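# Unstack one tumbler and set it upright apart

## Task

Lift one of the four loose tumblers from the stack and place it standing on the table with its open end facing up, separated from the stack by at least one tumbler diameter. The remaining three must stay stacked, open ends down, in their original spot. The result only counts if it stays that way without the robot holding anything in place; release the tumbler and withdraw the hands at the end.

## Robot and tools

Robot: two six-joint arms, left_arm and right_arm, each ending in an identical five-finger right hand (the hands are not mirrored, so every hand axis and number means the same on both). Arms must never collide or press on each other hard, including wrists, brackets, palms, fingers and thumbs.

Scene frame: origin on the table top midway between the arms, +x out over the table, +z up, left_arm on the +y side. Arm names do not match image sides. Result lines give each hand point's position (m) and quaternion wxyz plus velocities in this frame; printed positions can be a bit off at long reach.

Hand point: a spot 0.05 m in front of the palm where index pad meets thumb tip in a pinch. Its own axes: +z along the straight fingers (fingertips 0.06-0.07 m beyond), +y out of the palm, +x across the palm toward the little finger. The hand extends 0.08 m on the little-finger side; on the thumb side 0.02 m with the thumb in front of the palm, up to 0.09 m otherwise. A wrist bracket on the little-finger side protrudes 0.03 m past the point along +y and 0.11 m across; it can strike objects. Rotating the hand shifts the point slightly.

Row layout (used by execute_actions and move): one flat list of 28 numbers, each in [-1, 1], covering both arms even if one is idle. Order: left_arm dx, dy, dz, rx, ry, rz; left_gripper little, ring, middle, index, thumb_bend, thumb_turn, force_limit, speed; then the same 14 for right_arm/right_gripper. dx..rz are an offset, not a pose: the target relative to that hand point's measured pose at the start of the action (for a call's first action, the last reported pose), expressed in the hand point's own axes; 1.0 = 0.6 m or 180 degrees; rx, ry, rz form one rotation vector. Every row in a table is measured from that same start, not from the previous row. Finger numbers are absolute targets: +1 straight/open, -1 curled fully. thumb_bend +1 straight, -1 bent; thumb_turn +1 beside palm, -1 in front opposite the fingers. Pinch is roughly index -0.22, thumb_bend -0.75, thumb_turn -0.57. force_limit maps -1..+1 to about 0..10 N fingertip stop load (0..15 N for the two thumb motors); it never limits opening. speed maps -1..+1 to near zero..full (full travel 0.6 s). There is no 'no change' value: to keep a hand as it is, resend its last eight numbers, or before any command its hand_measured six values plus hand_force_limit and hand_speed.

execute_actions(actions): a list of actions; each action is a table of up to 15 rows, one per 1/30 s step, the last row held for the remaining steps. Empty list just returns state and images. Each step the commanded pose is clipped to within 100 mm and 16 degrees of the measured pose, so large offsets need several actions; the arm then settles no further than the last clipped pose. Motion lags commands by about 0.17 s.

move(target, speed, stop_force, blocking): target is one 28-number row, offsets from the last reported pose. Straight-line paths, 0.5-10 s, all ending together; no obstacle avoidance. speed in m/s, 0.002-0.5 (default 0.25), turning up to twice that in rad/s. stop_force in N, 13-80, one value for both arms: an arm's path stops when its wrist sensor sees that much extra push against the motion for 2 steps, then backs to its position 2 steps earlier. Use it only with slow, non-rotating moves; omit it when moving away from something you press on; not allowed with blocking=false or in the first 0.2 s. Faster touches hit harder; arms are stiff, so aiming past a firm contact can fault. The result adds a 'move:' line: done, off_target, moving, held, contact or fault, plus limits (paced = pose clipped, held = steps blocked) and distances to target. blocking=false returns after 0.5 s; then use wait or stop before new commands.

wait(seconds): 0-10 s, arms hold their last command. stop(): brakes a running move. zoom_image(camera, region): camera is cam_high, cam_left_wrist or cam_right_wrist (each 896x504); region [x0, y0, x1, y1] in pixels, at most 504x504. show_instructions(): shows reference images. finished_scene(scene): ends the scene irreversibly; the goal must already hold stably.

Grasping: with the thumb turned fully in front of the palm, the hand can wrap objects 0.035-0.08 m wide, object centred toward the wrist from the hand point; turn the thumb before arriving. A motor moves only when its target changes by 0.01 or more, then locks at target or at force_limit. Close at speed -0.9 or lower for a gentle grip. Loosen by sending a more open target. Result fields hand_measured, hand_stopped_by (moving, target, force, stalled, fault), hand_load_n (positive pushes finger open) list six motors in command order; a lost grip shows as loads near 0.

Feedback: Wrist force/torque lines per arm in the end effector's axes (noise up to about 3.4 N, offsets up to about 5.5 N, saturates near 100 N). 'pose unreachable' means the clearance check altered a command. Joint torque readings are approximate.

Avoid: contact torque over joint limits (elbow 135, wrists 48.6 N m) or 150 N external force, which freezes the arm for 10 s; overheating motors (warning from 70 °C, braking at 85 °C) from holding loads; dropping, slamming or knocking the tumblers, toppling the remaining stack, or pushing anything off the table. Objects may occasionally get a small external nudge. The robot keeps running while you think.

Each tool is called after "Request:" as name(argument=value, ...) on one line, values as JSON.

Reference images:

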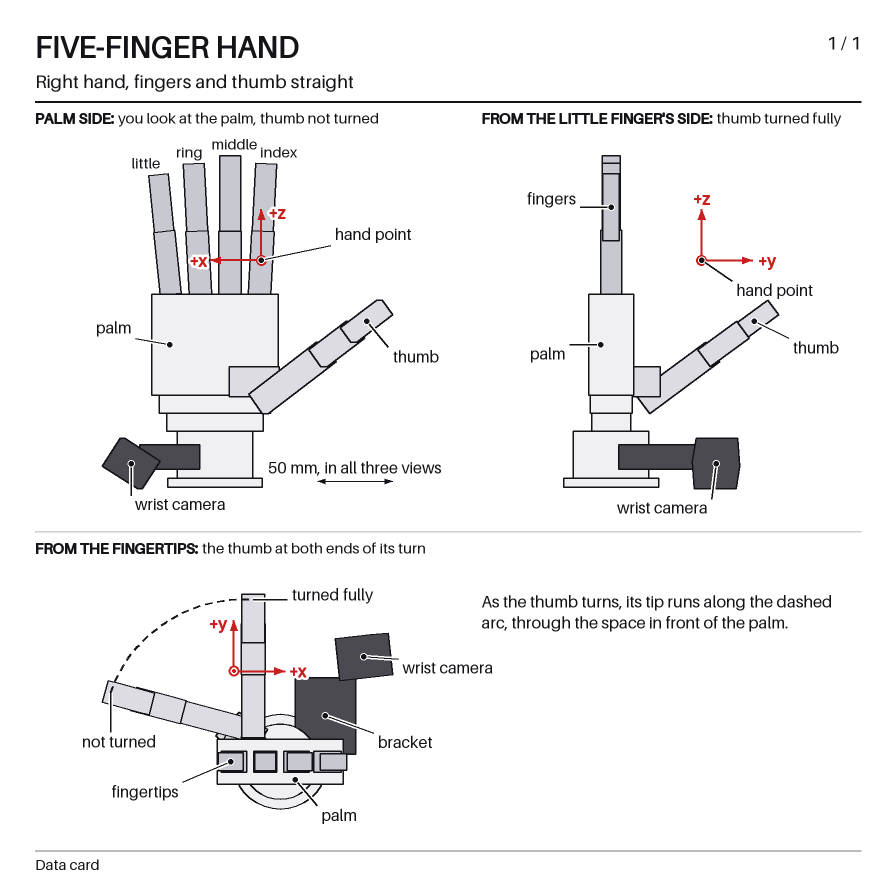

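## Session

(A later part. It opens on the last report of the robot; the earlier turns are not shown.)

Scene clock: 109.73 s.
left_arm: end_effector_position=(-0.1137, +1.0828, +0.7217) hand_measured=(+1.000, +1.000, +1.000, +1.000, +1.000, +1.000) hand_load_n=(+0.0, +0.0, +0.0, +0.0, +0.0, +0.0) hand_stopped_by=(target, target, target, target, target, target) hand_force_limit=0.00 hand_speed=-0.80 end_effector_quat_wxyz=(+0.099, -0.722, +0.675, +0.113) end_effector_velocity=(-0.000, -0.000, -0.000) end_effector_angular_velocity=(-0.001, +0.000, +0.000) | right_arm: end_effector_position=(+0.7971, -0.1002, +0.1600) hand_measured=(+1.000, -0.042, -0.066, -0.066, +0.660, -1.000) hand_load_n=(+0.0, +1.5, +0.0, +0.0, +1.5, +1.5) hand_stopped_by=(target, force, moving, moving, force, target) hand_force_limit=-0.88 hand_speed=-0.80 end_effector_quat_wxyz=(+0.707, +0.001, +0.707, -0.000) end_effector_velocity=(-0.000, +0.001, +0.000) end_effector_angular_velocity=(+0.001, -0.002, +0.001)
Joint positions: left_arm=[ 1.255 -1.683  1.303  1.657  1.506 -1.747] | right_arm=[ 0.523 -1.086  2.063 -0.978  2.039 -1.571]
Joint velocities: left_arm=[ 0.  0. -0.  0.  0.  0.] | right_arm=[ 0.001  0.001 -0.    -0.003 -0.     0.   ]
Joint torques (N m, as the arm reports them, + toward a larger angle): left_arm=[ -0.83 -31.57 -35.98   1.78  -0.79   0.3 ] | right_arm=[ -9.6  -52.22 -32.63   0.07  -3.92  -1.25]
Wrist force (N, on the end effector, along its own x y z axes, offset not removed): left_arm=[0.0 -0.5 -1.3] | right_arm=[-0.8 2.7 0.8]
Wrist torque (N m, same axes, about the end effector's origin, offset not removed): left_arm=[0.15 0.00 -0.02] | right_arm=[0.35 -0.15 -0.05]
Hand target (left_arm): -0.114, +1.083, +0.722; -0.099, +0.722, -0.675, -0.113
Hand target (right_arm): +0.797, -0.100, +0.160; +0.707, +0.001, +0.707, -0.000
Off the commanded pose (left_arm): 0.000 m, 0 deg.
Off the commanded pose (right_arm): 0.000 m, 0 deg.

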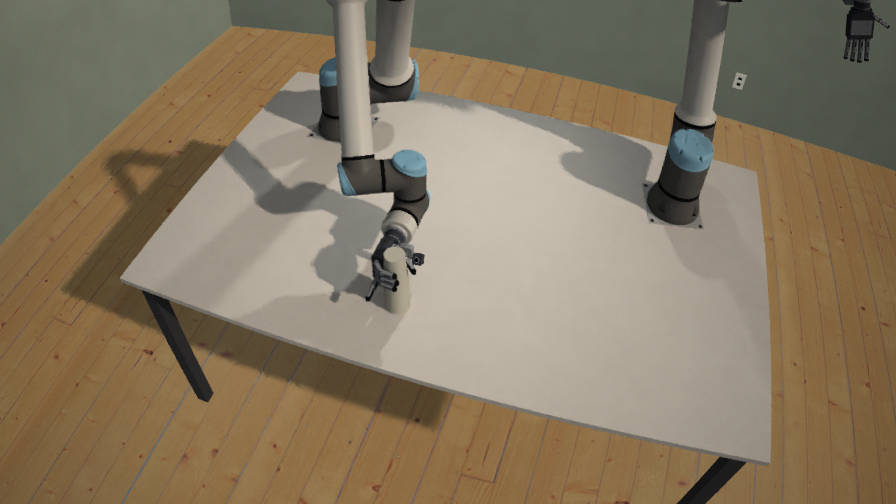

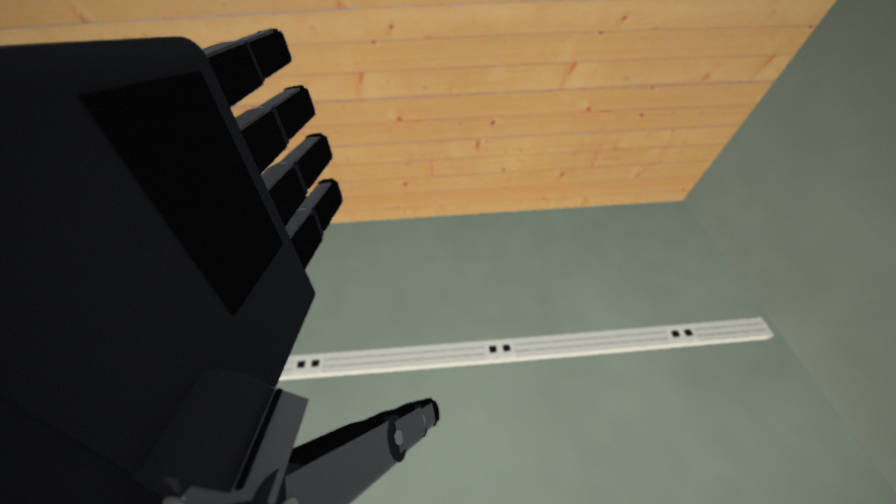

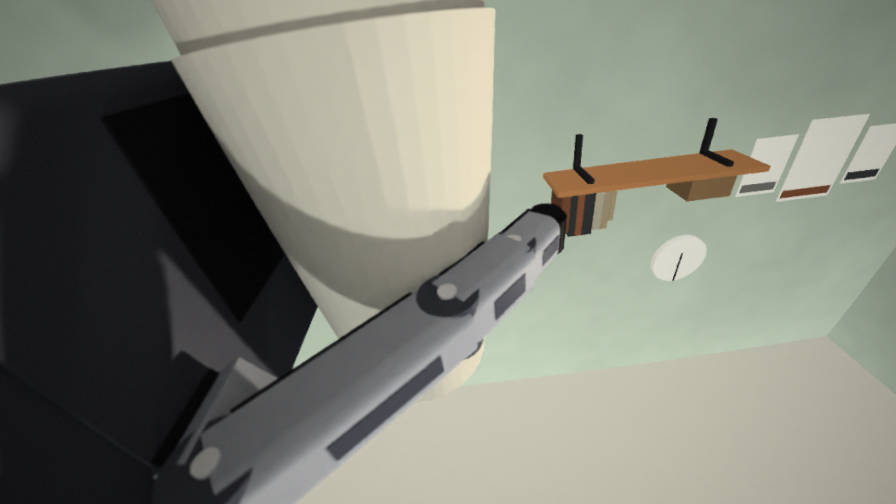

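Request:
execute_actions(actions=[[[0,0,0,0,0,0,1,1,1,1,1,1,0,-0.8, 0,0,0,0,0,0,1,-0.5,-0.6,-0.6,-0.5,-1,-0.1,-0.85]]])

Request:
zoom_image(camera="cam_high", region=[340, 210, 460, 330])

Scene clock: 112.03 s.
left_arm: end_effector_position=(-0.1137, +1.0828, +0.7217) hand_measured=(+1.000, +1.000, +1.000, +1.000, +1.000, +1.000) hand_load_n=(+0.0, +0.0, +0.0, +0.0, +0.0, +0.0) hand_stopped_by=(target, target, target, target, target, target) hand_force_limit=0.00 hand_speed=-0.80 end_effector_quat_wxyz=(+0.099, -0.722, +0.675, +0.113) end_effector_velocity=(-0.000, -0.000, -0.000) end_effector_angular_velocity=(+0.000, +0.000, +0.001) | right_arm: end_effector_position=(+0.7971, -0.1002, +0.1600) hand_measured=(+1.000, -0.044, -0.110, -0.152, +0.662, -1.000) hand_load_n=(+0.0, +0.0, +4.0, +6.0, +6.5, +0.0) hand_stopped_by=(target, force, force, force, force, target) hand_force_limit=-0.10 hand_speed=-0.85 end_effector_quat_wxyz=(+0.707, +0.001, +0.707, -0.000) end_effector_velocity=(+0.000, -0.000, -0.001) end_effector_angular_velocity=(-0.000, +0.001, +0.000)
Joint positions: left_arm=[ 1.255 -1.683  1.303  1.657  1.506 -1.747] | right_arm=[ 0.523 -1.086  2.063 -0.978  2.039 -1.571]
Joint velocities: left_arm=[ 0.001  0.     0.    -0.    -0.    -0.   ] | right_arm=[-0.     0.001 -0.    -0.    -0.001  0.   ]
Joint torques (N m, as the arm reports them, + toward a larger angle): left_arm=[ -0.91 -32.35 -36.24   1.68  -0.94   0.62] | right_arm=[ -9.35 -52.73 -32.62  -0.04  -3.61  -1.37]
Wrist force (N, on the end effector, along its own x y z axes, offset not removed): left_arm=[-0.9 -2.4 0.1] | right_arm=[-1.2 3.8 0.2]
Wrist torque (N m, same axes, about the end effector's origin, offset not removed): left_arm=[-0.19 0.15 -0.04] | right_arm=[0.54 0.02 0.01]
Hand target (left_arm): -0.114, +1.083, +0.722; -0.099, +0.722, -0.675, -0.113
Hand target (right_arm): +0.797, -0.100, +0.160; +0.707, +0.001, +0.707, -0.000
Off the commanded pose (left_arm): 0.000 m, 0 deg.
Off the commanded pose (right_arm): 0.000 m, 0 deg.

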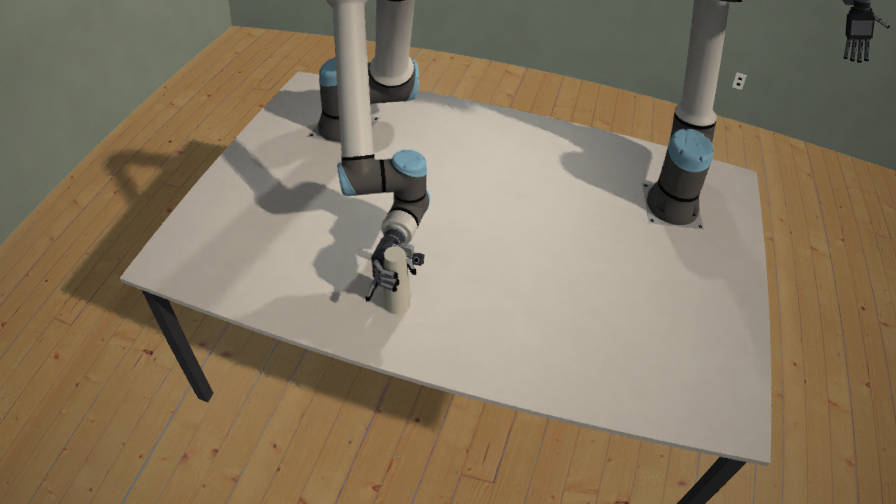

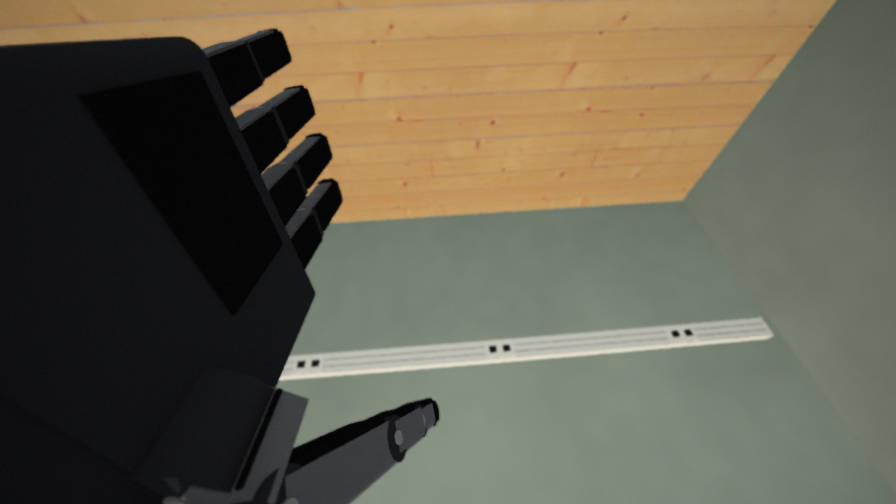

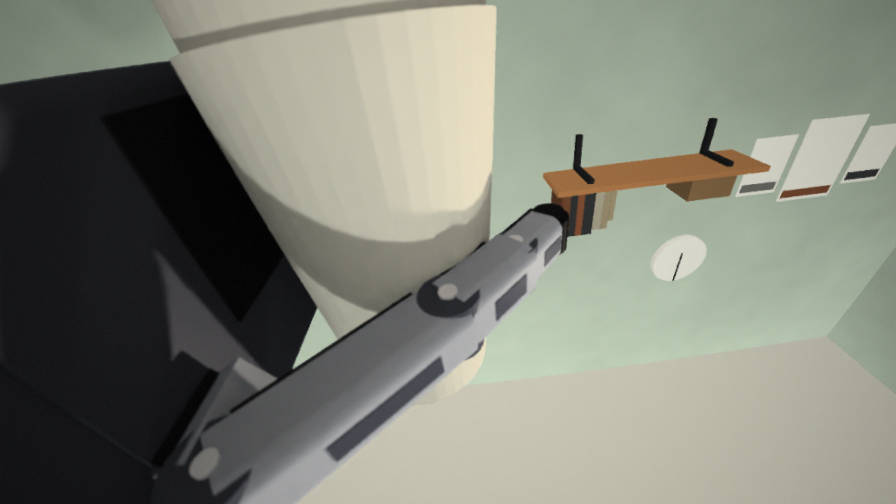

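Region (340, 210, 460, 330) of cam_high's 896x504 image, scaled by 4.200, with more detail than that image has.

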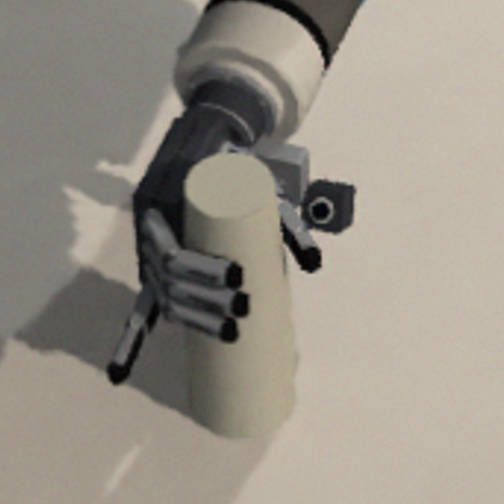

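Request:
move(target=[0,0,0,0,0,0,1,1,1,1,1,1,0,-0.8, -0.04,0,0,0,0,0,1,-0.5,-0.6,-0.6,-0.5,-1,-0.1,-0.85], speed=0.05)

Request:
zoom_image(camera="cam_high", region=[340, 210, 460, 330])

Scene clock: 115.00 s.
left_arm: end_effector_position=(-0.1137, +1.0828, +0.7217) hand_measured=(+1.000, +1.000, +1.000, +1.000, +1.000, +1.000) hand_load_n=(+0.0, +0.0, +0.0, +0.0, +0.0, +0.0) hand_stopped_by=(target, target, target, target, target, target) hand_force_limit=0.00 hand_speed=-0.80 end_effector_quat_wxyz=(+0.099, -0.722, +0.675, +0.113) end_effector_velocity=(+0.000, -0.000, +0.000) end_effector_angular_velocity=(-0.000, +0.000, -0.001) | right_arm: end_effector_position=(+0.7971, -0.1002, +0.1839) hand_measured=(+1.000, -0.044, -0.110, -0.152, +0.662, -1.000) hand_load_n=(+0.0, +0.0, +4.0, +6.0, +6.5, -0.5) hand_stopped_by=(target, force, force, force, force, target) hand_force_limit=-0.10 hand_speed=-0.85 end_effector_quat_wxyz=(+0.707, +0.001, +0.707, -0.001) end_effector_velocity=(+0.001, +0.000, +0.002) end_effector_angular_velocity=(+0.001, -0.001, -0.000)
Joint positions: left_arm=[ 1.255 -1.683  1.303  1.657  1.506 -1.747] | right_arm=[ 0.523 -1.122  2.057 -0.936  2.039 -1.571]
Joint velocities: left_arm=[-0.001 -0.    -0.     0.001  0.     0.   ] | right_arm=[-0.    -0.003 -0.001  0.003  0.     0.   ]
Joint torques (N m, as the arm reports them, + toward a larger angle): left_arm=[  0.15 -32.06 -35.98   1.77  -1.09   0.8 ] | right_arm=[-10.34 -89.7  -37.48   0.74  -3.89  -2.26]
Wrist force (N, on the end effector, along its own x y z axes, offset not removed): left_arm=[0.8 -0.8 0.7] | right_arm=[4.4 1.8 -5.3]
Wrist torque (N m, same axes, about the end effector's origin, offset not removed): left_arm=[-0.05 -0.15 0.15] | right_arm=[0.74 -0.59 0.22]
Hand target (left_arm): -0.114, +1.083, +0.722; -0.099, +0.722, -0.675, -0.113
Hand target (right_arm): +0.797, -0.100, +0.184; +0.707, +0.001, +0.707, -0.000
Off the commanded pose (left_arm): 0.000 m, 0 deg.
Off the commanded pose (right_arm): 0.000 m, 0 deg.
move: done

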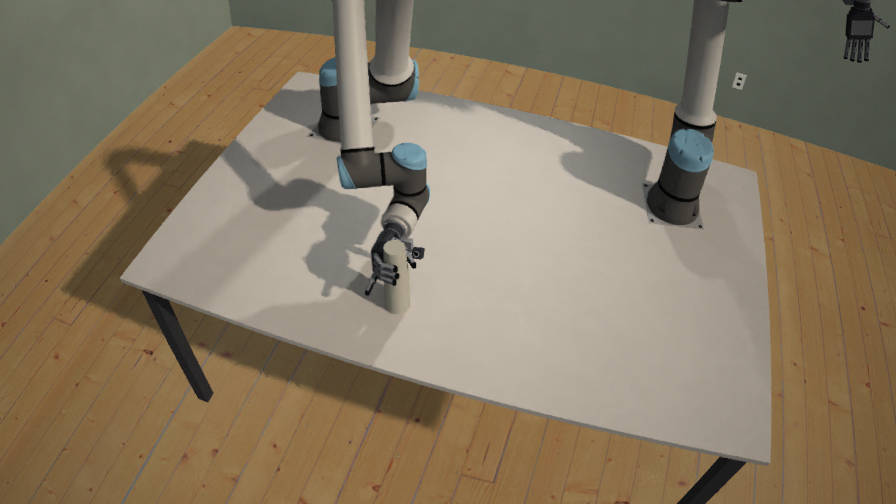

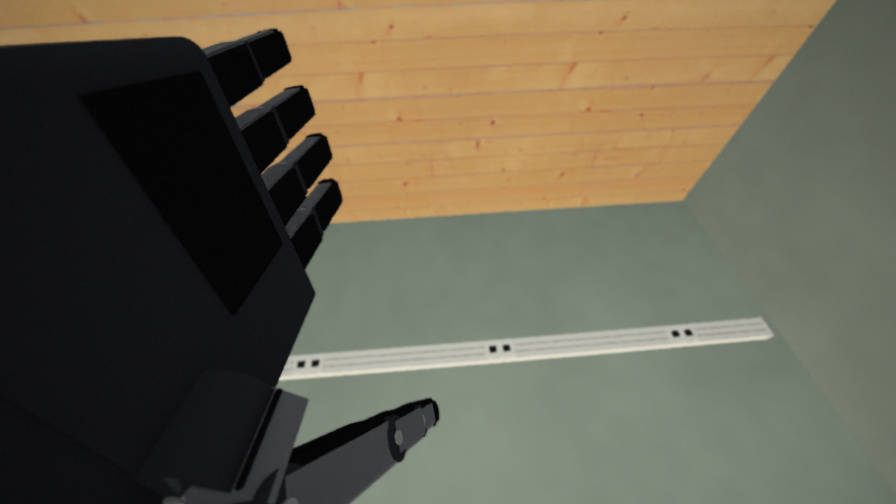

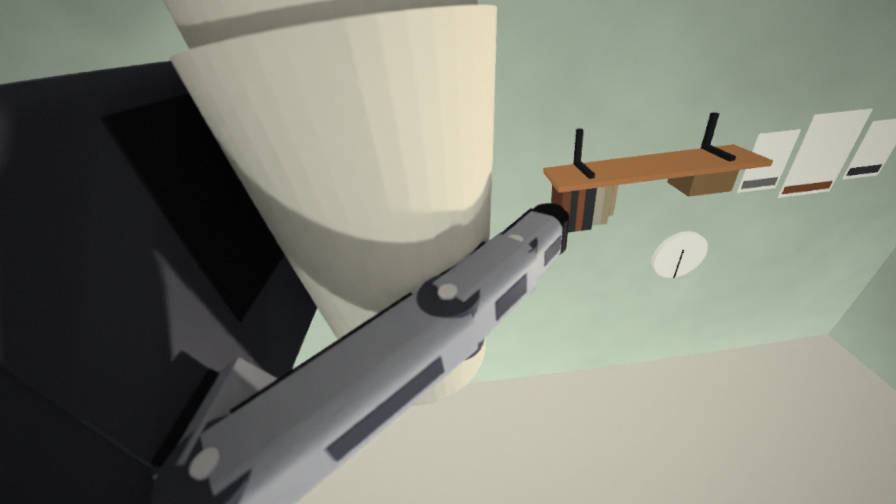

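Region (340, 210, 460, 330) of cam_high's 896x504 image, scaled by 4.200, with more detail than that image has.

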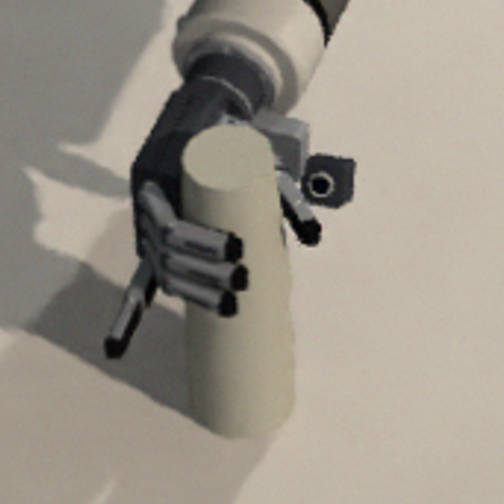

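Request:
move(target=[0,0,0,0,0,0,1,1,1,1,1,1,0,-0.8, -0.194,0,0,0,0,0,1,-0.5,-0.6,-0.6,-0.5,-1,-0.1,-0.85], speed=0.2)

Scene clock: 123.93 s.
left_arm: end_effector_position=(-0.1137, +1.0828, +0.7217) hand_measured=(+1.000, +1.000, +1.000, +1.000, +1.000, +1.000) hand_load_n=(+0.0, +0.0, +0.0, +0.0, +0.0, +0.0) hand_stopped_by=(target, target, target, target, target, target) hand_force_limit=0.00 hand_speed=-0.80 end_effector_quat_wxyz=(+0.099, -0.722, +0.675, +0.113) end_effector_velocity=(+0.000, +0.000, -0.000) end_effector_angular_velocity=(+0.001, +0.000, -0.000) | right_arm: end_effector_position=(+0.7971, -0.1004, +0.3001) hand_measured=(+1.000, -0.044, -0.110, -0.152, +0.662, -1.000) hand_load_n=(+0.0, +0.0, +4.0, +6.0, +6.5, -0.5) hand_stopped_by=(target, force, force, force, force, target) hand_force_limit=-0.10 hand_speed=-0.85 end_effector_quat_wxyz=(+0.707, +0.001, +0.707, -0.001) end_effector_velocity=(+0.000, +0.001, +0.002) end_effector_angular_velocity=(+0.001, -0.001, +0.000)
Joint positions: left_arm=[ 1.255 -1.683  1.303  1.657  1.506 -1.747] | right_arm=[ 0.523 -1.278  2.002 -0.725  2.039 -1.571]
Joint velocities: left_arm=[-0.     0.    -0.    -0.001 -0.    -0.   ] | right_arm=[ 0.001 -0.001 -0.002  0.003  0.     0.   ]
Joint torques (N m, as the arm reports them, + toward a larger angle): left_arm=[  0.34 -31.   -35.32   1.9   -0.83   0.54] | right_arm=[-10.04 -84.3  -45.19   0.49  -2.66   3.42]
Wrist force (N, on the end effector, along its own x y z axes, offset not removed): left_arm=[2.1 -0.2 -0.5] | right_arm=[0.3 0.2 3.4]
Wrist torque (N m, same axes, about the end effector's origin, offset not removed): left_arm=[0.12 -0.27 0.24] | right_arm=[0.00 -0.05 0.02]
Hand target (left_arm): -0.114, +1.083, +0.722; -0.099, +0.722, -0.675, -0.113
Hand target (right_arm): +0.797, -0.100, +0.300; +0.707, +0.001, +0.707, -0.001
Off the commanded pose (left_arm): 0.000 m, 0 deg.
Off the commanded pose (right_arm): 0.000 m, 0 deg.
move: done

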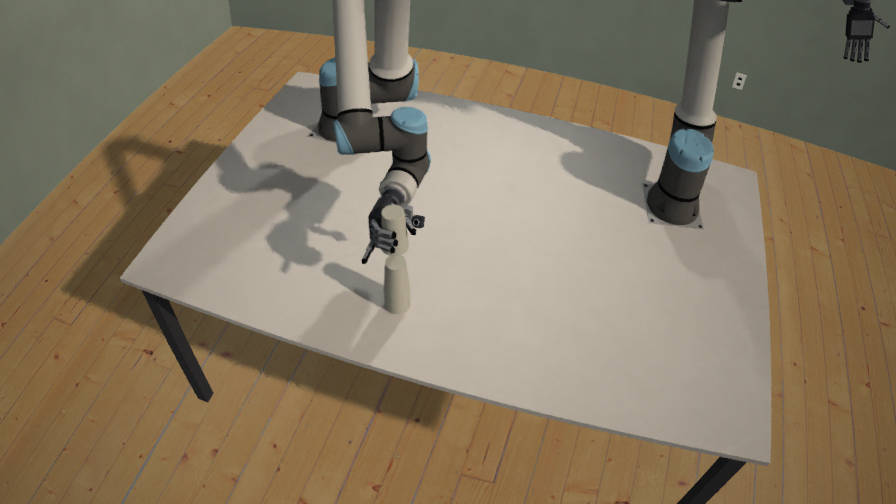

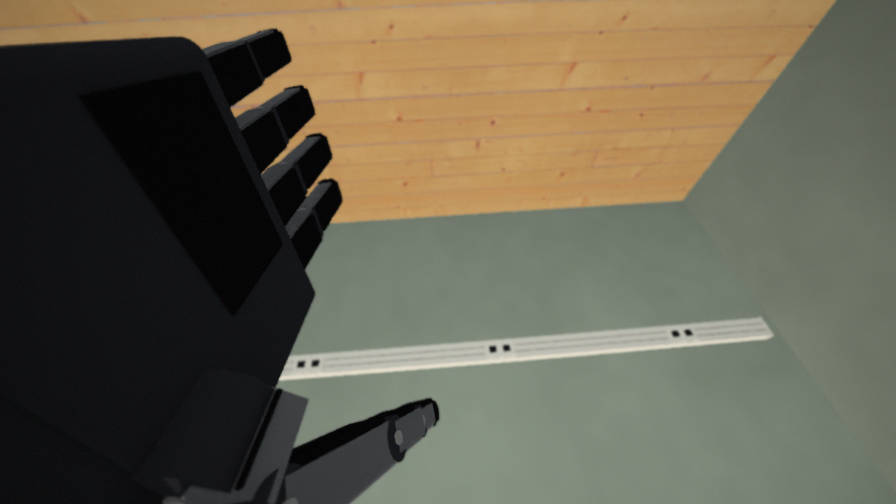

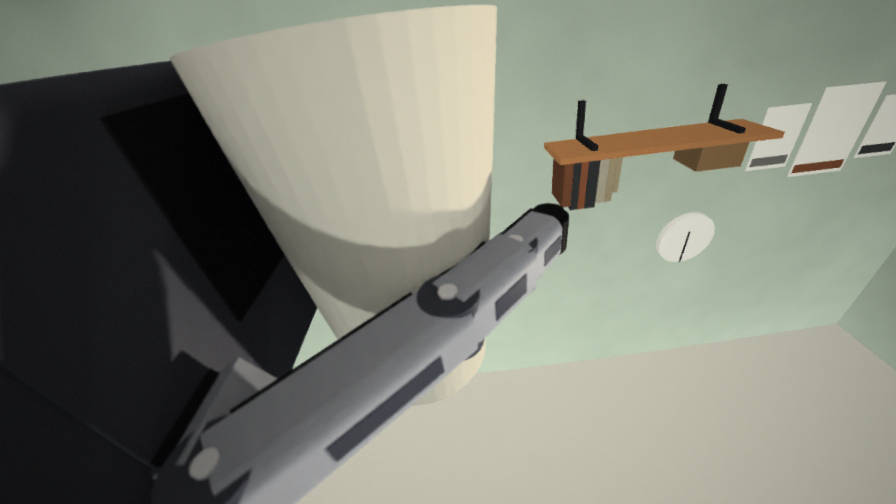

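Request:
move(target=[0,0,0,0,0,0,1,1,1,1,1,1,0,-0.8, 0.4,-0.45,-0.095,0,0,-0.994,1,-0.5,-0.6,-0.6,-0.5,-1,-0.1,-0.85], speed=0.5)

Request:
zoom_image(camera="cam_high", region=[270, 170, 430, 330])

Scene clock: 132.93 s.
left_arm: end_effector_position=(-0.1137, +1.0828, +0.7217) hand_measured=(+1.000, +1.000, +1.000, +1.000, +1.000, +1.000) hand_load_n=(+0.0, +0.0, +0.0, +0.0, +0.0, +0.0) hand_stopped_by=(target, target, target, target, target, target) hand_force_limit=0.00 hand_speed=-0.80 end_effector_quat_wxyz=(+0.099, -0.722, +0.675, +0.113) end_effector_velocity=(-0.000, +0.000, -0.000) end_effector_angular_velocity=(+0.000, +0.000, +0.000) | right_arm: end_effector_position=(+0.7400, -0.3702, +0.0599) hand_measured=(+1.000, -0.044, -0.110, -0.152, +0.662, -1.000) hand_load_n=(+0.0, +0.0, +3.5, +6.0, +6.5, +0.0) hand_stopped_by=(target, force, force, force, force, target) hand_force_limit=-0.10 hand_speed=-0.85 end_effector_quat_wxyz=(-0.006, +0.707, -0.008, +0.707) end_effector_velocity=(-0.001, -0.000, -0.001) end_effector_angular_velocity=(-0.008, -0.003, +0.001)
Joint positions: left_arm=[ 1.255 -1.683  1.303  1.657  1.506 -1.747] | right_arm=[ 0.295 -1.157  2.346 -1.189  1.81  -4.693]
Joint velocities: left_arm=[-0.     0.     0.    -0.001 -0.    -0.   ] | right_arm=[-0.001  0.003  0.003 -0.009 -0.002 -0.009]
Joint torques (N m, as the arm reports them, + toward a larger angle): left_arm=[  0.19 -31.08 -35.57   1.68  -0.92   0.62] | right_arm=[-11.49 -34.83 -12.28  -5.12  -3.68  -3.69]
Wrist force (N, on the end effector, along its own x y z axes, offset not removed): left_arm=[2.0 -1.0 -3.3] | right_arm=[-0.7 -3.5 -0.6]
Wrist torque (N m, same axes, about the end effector's origin, offset not removed): left_arm=[0.21 -0.25 0.28] | right_arm=[-0.41 0.15 -0.37]
Hand target (left_arm): -0.114, +1.083, +0.722; -0.099, +0.722, -0.675, -0.113
Hand target (right_arm): +0.740, -0.370, +0.060; -0.006, +0.707, -0.007, +0.707
Off the commanded pose (left_arm): 0.000 m, 0 deg.
Off the commanded pose (right_arm): 0.000 m, 0 deg.
move: done

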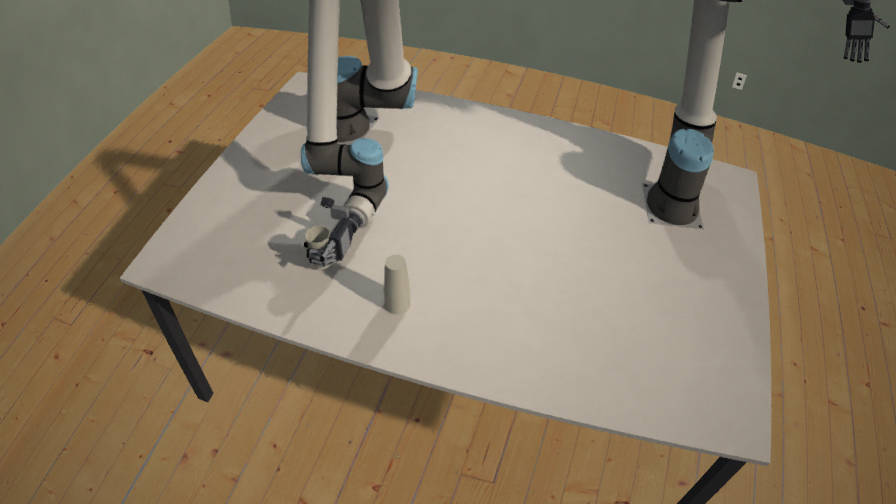

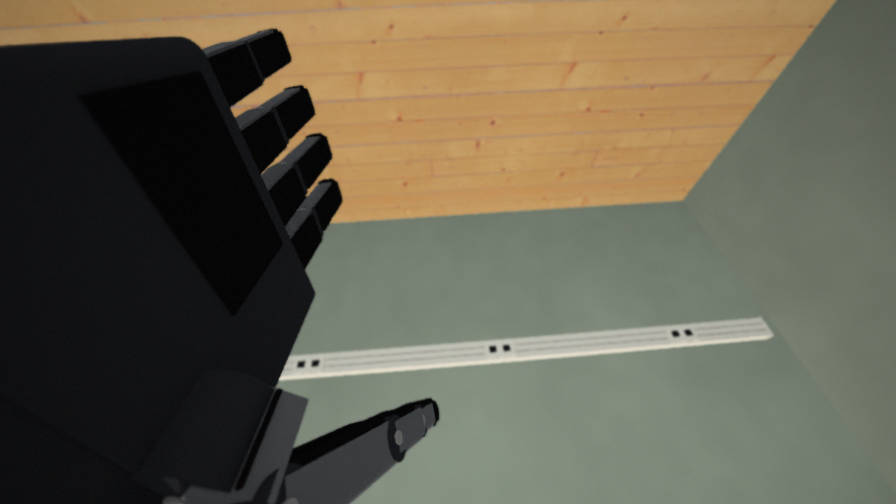

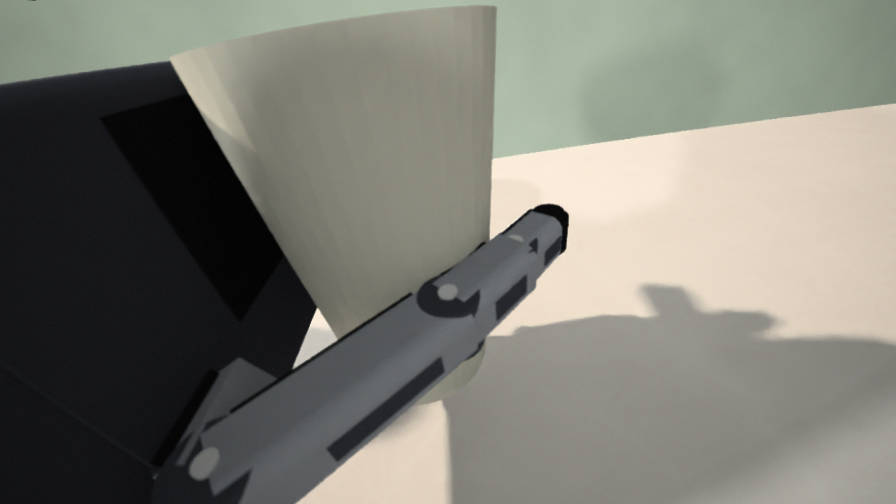

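Region (270, 170, 430, 330) of cam_high's 896x504 image, scaled by 3.150, with more detail than that image has.

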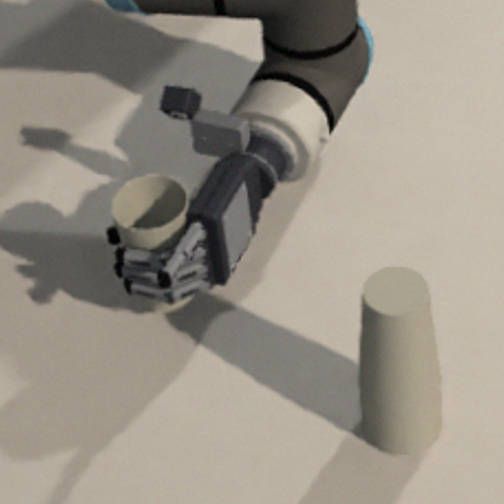

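Request:
move(target=[0,0,0,0,0,0,1,1,1,1,1,1,0,-0.8, -0.047,0,0,0,0,-0.016,1,-0.5,-0.6,-0.6,-0.5,-1,-0.1,-0.85], speed=0.015, stop_force=13)

Scene clock: 143.97 s.
left_arm: end_effector_position=(-0.1137, +1.0828, +0.7217) hand_measured=(+1.000, +1.000, +1.000, +1.000, +1.000, +1.000) hand_load_n=(+0.0, +0.0, +0.0, +0.0, +0.0, +0.0) hand_stopped_by=(target, target, target, target, target, target) hand_force_limit=0.00 hand_speed=-0.80 end_effector_quat_wxyz=(+0.099, -0.722, +0.675, +0.113) end_effector_velocity=(+0.000, -0.000, +0.000) end_effector_angular_velocity=(-0.001, +0.000, -0.000) | right_arm: end_effector_position=(+0.7399, -0.3696, +0.0318) hand_measured=(+1.000, -0.044, -0.110, -0.152, +0.658, -1.000) hand_load_n=(+0.0, +0.0, +0.0, +0.5, +0.5, +0.0) hand_stopped_by=(target, force, force, force, force, target) hand_force_limit=-0.10 hand_speed=-0.85 end_effector_quat_wxyz=(+0.011, +0.707, +0.010, +0.707) end_effector_velocity=(+0.000, +0.000, -0.002) end_effector_angular_velocity=(-0.003, +0.000, +0.000)
Joint positions: left_arm=[ 1.255 -1.683  1.303  1.657  1.506 -1.747] | right_arm=[ 0.299 -1.09   2.345 -1.256  1.815 -4.743]
Joint velocities: left_arm=[-0.    -0.    -0.     0.001 -0.     0.   ] | right_arm=[ 0.     0.006 -0.    -0.005  0.    -0.003]
Joint torques (N m, as the arm reports them, + toward a larger angle): left_arm=[  0.23 -32.11 -35.6    1.76  -0.88   0.42] | right_arm=[ 10.98 -38.86 -23.65  -4.93   3.44  -3.26]
Wrist force (N, on the end effector, along its own x y z axes, offset not removed): left_arm=[0.8 -1.5 0.6] | right_arm=[2.1 -0.5 1.0]
Wrist torque (N m, same axes, about the end effector's origin, offset not removed): left_arm=[-0.09 -0.08 0.05] | right_arm=[-0.14 -0.39 -0.04]
Hand target (left_arm): -0.114, +1.083, +0.722; -0.099, +0.722, -0.675, -0.113
Hand target (right_arm): +0.740, -0.370, +0.032; +0.011, +0.707, +0.010, +0.707
Off the commanded pose (left_arm): 0.000 m, 0 deg.
Off the commanded pose (right_arm): 0.000 m, 0 deg.
move: done

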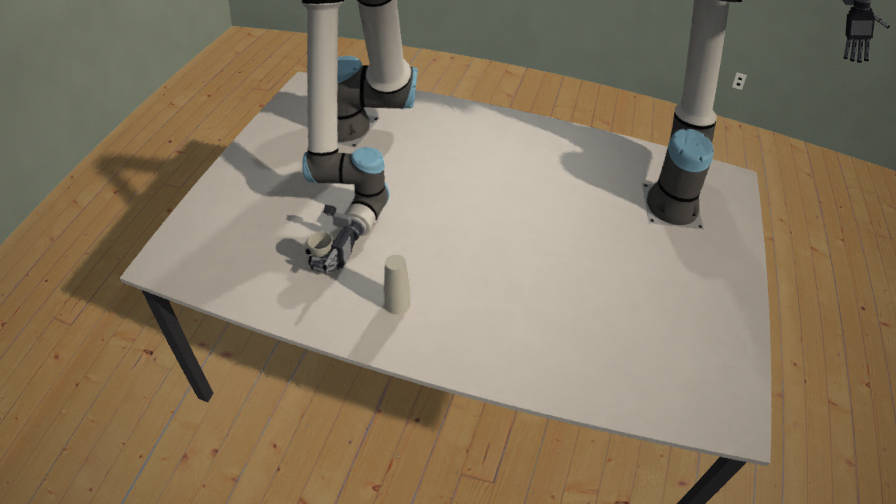

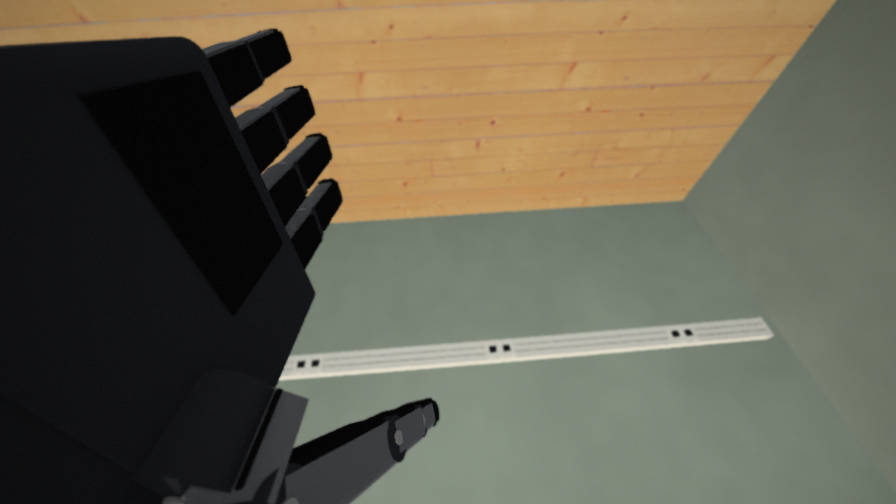

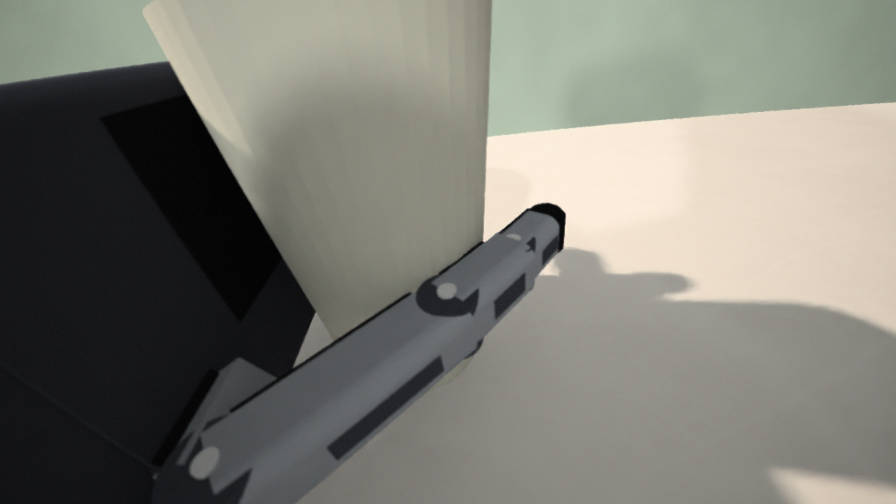

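Request:
execute_actions(actions=[[[0,0,0,0,0,0,1,1,1,1,1,1,0,-0.8, 0,0,0,0,0,0,1,1,1,1,1,-1,-0.1,0.6]]])

Request:
move(target=[0,0,0,0,0,0,1,1,1,1,1,1,0,-0.8, 0.02,-0.05,-0.22,0,0,0,1,1,1,1,1,-1,-0.1,0.6], speed=0.25)

Scene clock: 146.33 s.
left_arm: end_effector_position=(-0.1137, +1.0828, +0.7217) hand_measured=(+1.000, +1.000, +1.000, +1.000, +1.000, +1.000) hand_load_n=(+0.0, +0.0, +0.0, +0.0, +0.0, +0.0) hand_stopped_by=(target, target, target, target, target, target) hand_force_limit=0.00 hand_speed=-0.80 end_effector_quat_wxyz=(+0.099, -0.722, +0.675, +0.113) end_effector_velocity=(-0.000, -0.000, +0.000) end_effector_angular_velocity=(-0.001, -0.000, +0.000) | right_arm: end_effector_position=(+0.7399, -0.3696, +0.0316) hand_measured=(+1.000, +0.994, +0.948, +0.906, +1.000, -1.000) hand_load_n=(+0.0, +0.0, +0.5, +0.5, +0.0, +0.0) hand_stopped_by=(target, moving, moving, moving, target, target) hand_force_limit=-0.10 hand_speed=0.60 end_effector_quat_wxyz=(+0.011, +0.707, +0.010, +0.707) end_effector_velocity=(-0.001, +0.000, +0.001) end_effector_angular_velocity=(+0.000, -0.001, +0.001)
Joint positions: left_arm=[ 1.255 -1.683  1.303  1.657  1.506 -1.747] | right_arm=[ 0.299 -1.09   2.345 -1.256  1.815 -4.743]
Joint velocities: left_arm=[ 0.    -0.     0.     0.001  0.     0.   ] | right_arm=[ 0.    -0.002  0.002 -0.001 -0.     0.   ]
Joint torques (N m, as the arm reports them, + toward a larger angle): left_arm=[ -1.36 -31.16 -35.75   1.76  -0.79   0.53] | right_arm=[  3.31 -79.57 -19.88   0.71   1.53   3.56]
Wrist force (N, on the end effector, along its own x y z axes, offset not removed): left_arm=[-1.1 -1.4 2.6] | right_arm=[-0.3 -0.9 0.3]
Wrist torque (N m, same axes, about the end effector's origin, offset not removed): left_arm=[-0.24 0.17 0.03] | right_arm=[-0.15 -0.10 -0.01]
Hand target (left_arm): -0.114, +1.083, +0.722; -0.099, +0.722, -0.675, -0.113
Hand target (right_arm): +0.740, -0.370, +0.032; +0.011, +0.707, +0.010, +0.707
Off the commanded pose (left_arm): 0.000 m, 0 deg.
Off the commanded pose (right_arm): 0.000 m, 0 deg.

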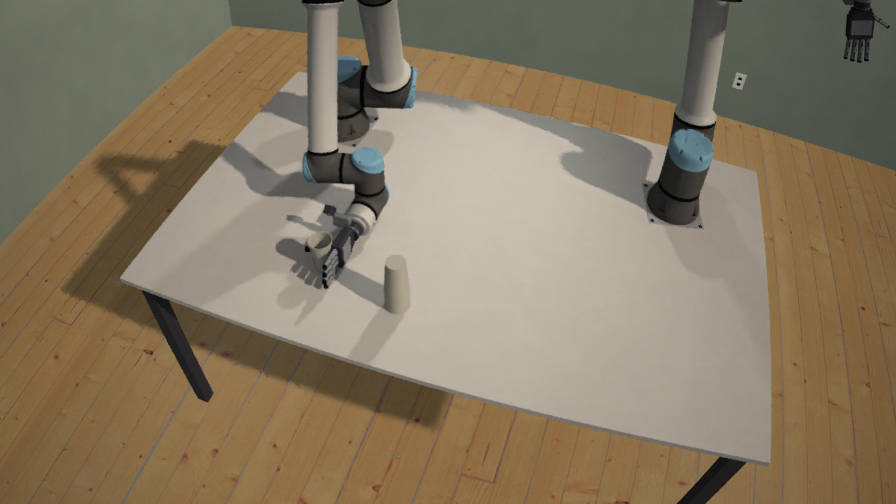

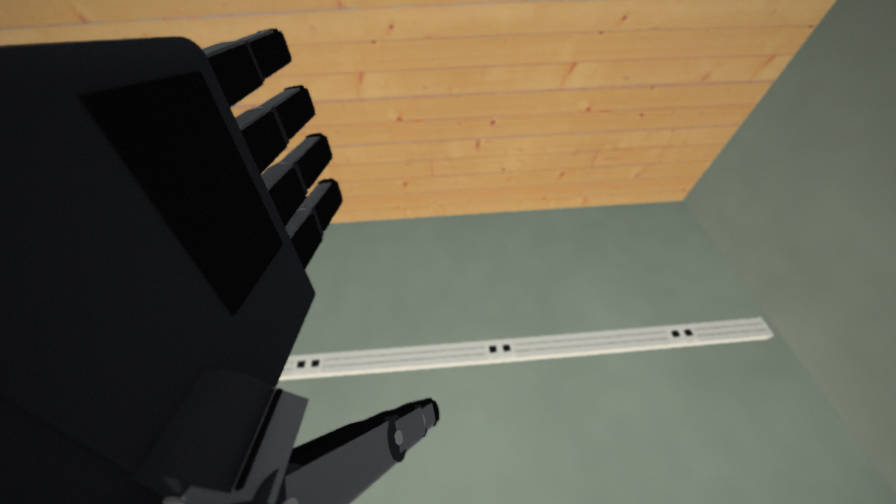

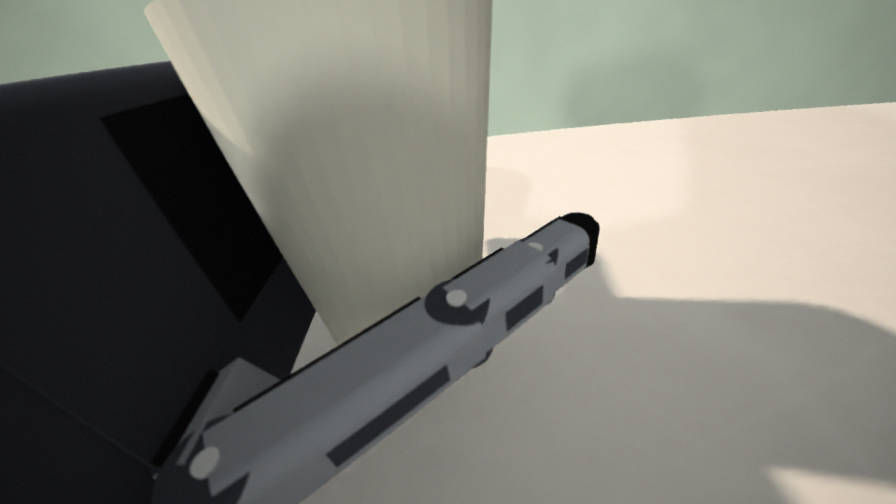

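Scene clock: 147.47 s.
left_arm: end_effector_position=(-0.1137, +1.0828, +0.7217) hand_measured=(+1.000, +1.000, +1.000, +1.000, +1.000, +1.000) hand_load_n=(+0.0, +0.0, +0.0, +0.0, +0.0, +0.0) hand_stopped_by=(target, target, target, target, target, target) hand_force_limit=0.00 hand_speed=-0.80 end_effector_quat_wxyz=(+0.099, -0.722, +0.675, +0.113) end_effector_velocity=(-0.000, -0.000, -0.000) end_effector_angular_velocity=(-0.001, +0.000, +0.000) | right_arm: end_effector_position=(+0.6081, -0.3391, +0.0428) hand_measured=(+1.000, +1.000, +1.000, +1.000, +1.000, -1.000) hand_load_n=(+0.0, +0.0, +0.0, +0.0, +0.0, +0.0) hand_stopped_by=(target, target, target, target, target, target) hand_force_limit=-0.10 hand_speed=0.60 end_effector_quat_wxyz=(+0.011, +0.707, +0.010, +0.707) end_effector_velocity=(-0.001, +0.002, +0.001) end_effector_angular_velocity=(+0.000, -0.003, +0.001)
Joint positions: left_arm=[ 1.255 -1.683  1.303  1.657  1.506 -1.747] | right_arm=[ 0.47  -1.175  2.501 -1.326  1.985 -4.743]
Joint velocities: left_arm=[-0.     0.     0.     0.001 -0.    -0.   ] | right_arm=[ 0.004 -0.001 -0.001 -0.001  0.003 -0.001]
Joint torques (N m, as the arm reports them, + toward a larger angle): left_arm=[ -1.2  -31.58 -35.64   1.86  -0.99   0.63] | right_arm=[ 11.94 -68.57  -4.94  -2.54   3.5   -3.51]
Wrist force (N, on the end effector, along its own x y z axes, offset not removed): left_arm=[-0.5 -1.1 -1.0] | right_arm=[-1.7 3.4 1.7]
Wrist torque (N m, same axes, about the end effector's origin, offset not removed): left_arm=[0.06 0.11 0.06] | right_arm=[0.45 0.14 0.03]
Hand target (left_arm): -0.114, +1.083, +0.722; -0.099, +0.722, -0.675, -0.113
Hand target (right_arm): +0.608, -0.339, +0.043; +0.011, +0.707, +0.010, +0.707
Off the commanded pose (left_arm): 0.000 m, 0 deg.
Off the commanded pose (right_arm): 0.000 m, 0 deg.
move: done

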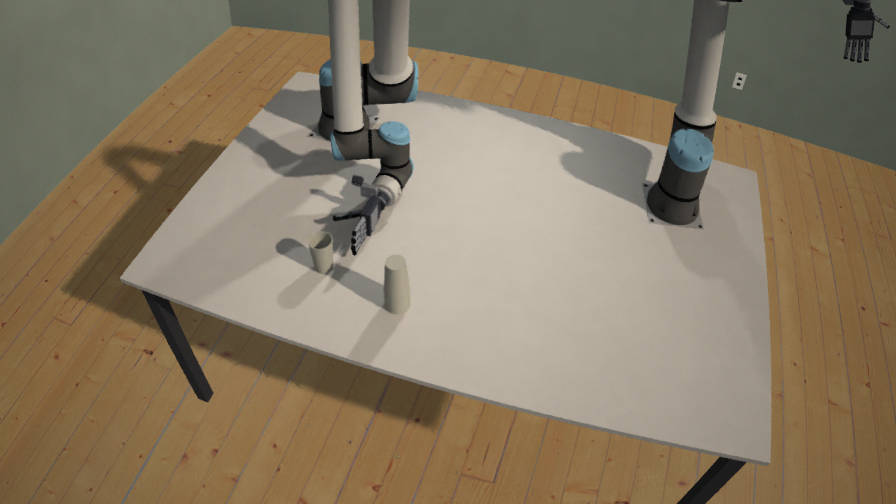

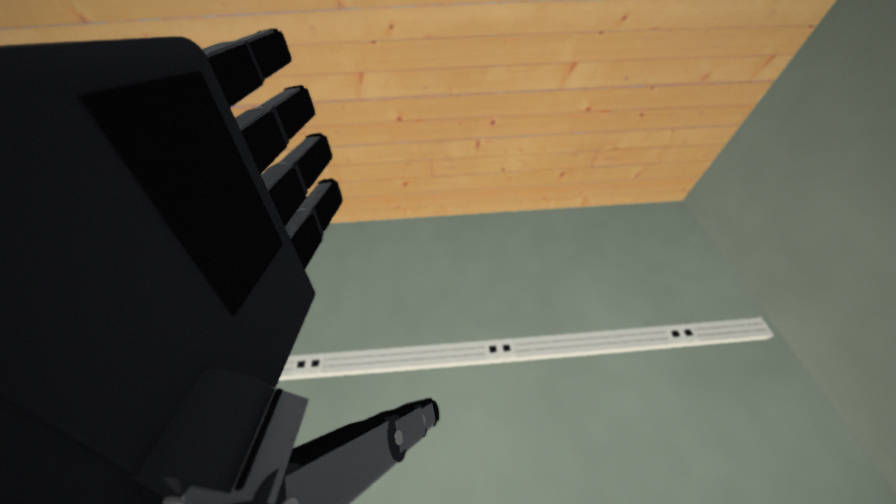

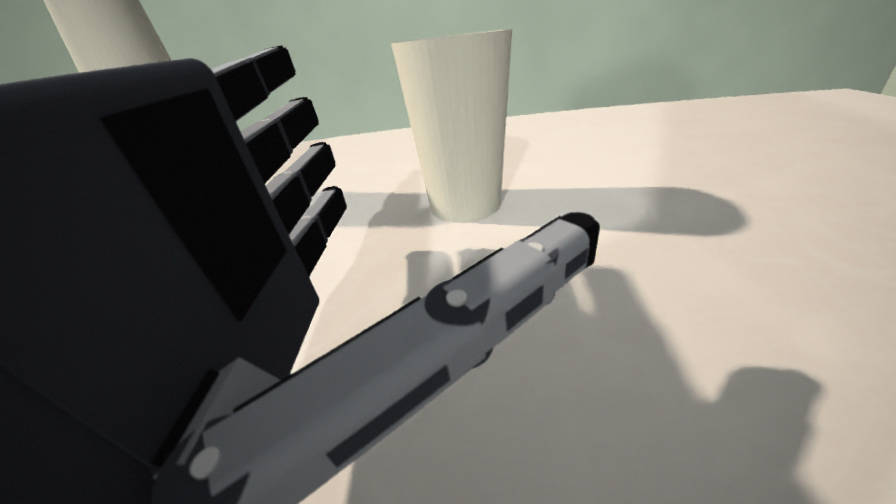

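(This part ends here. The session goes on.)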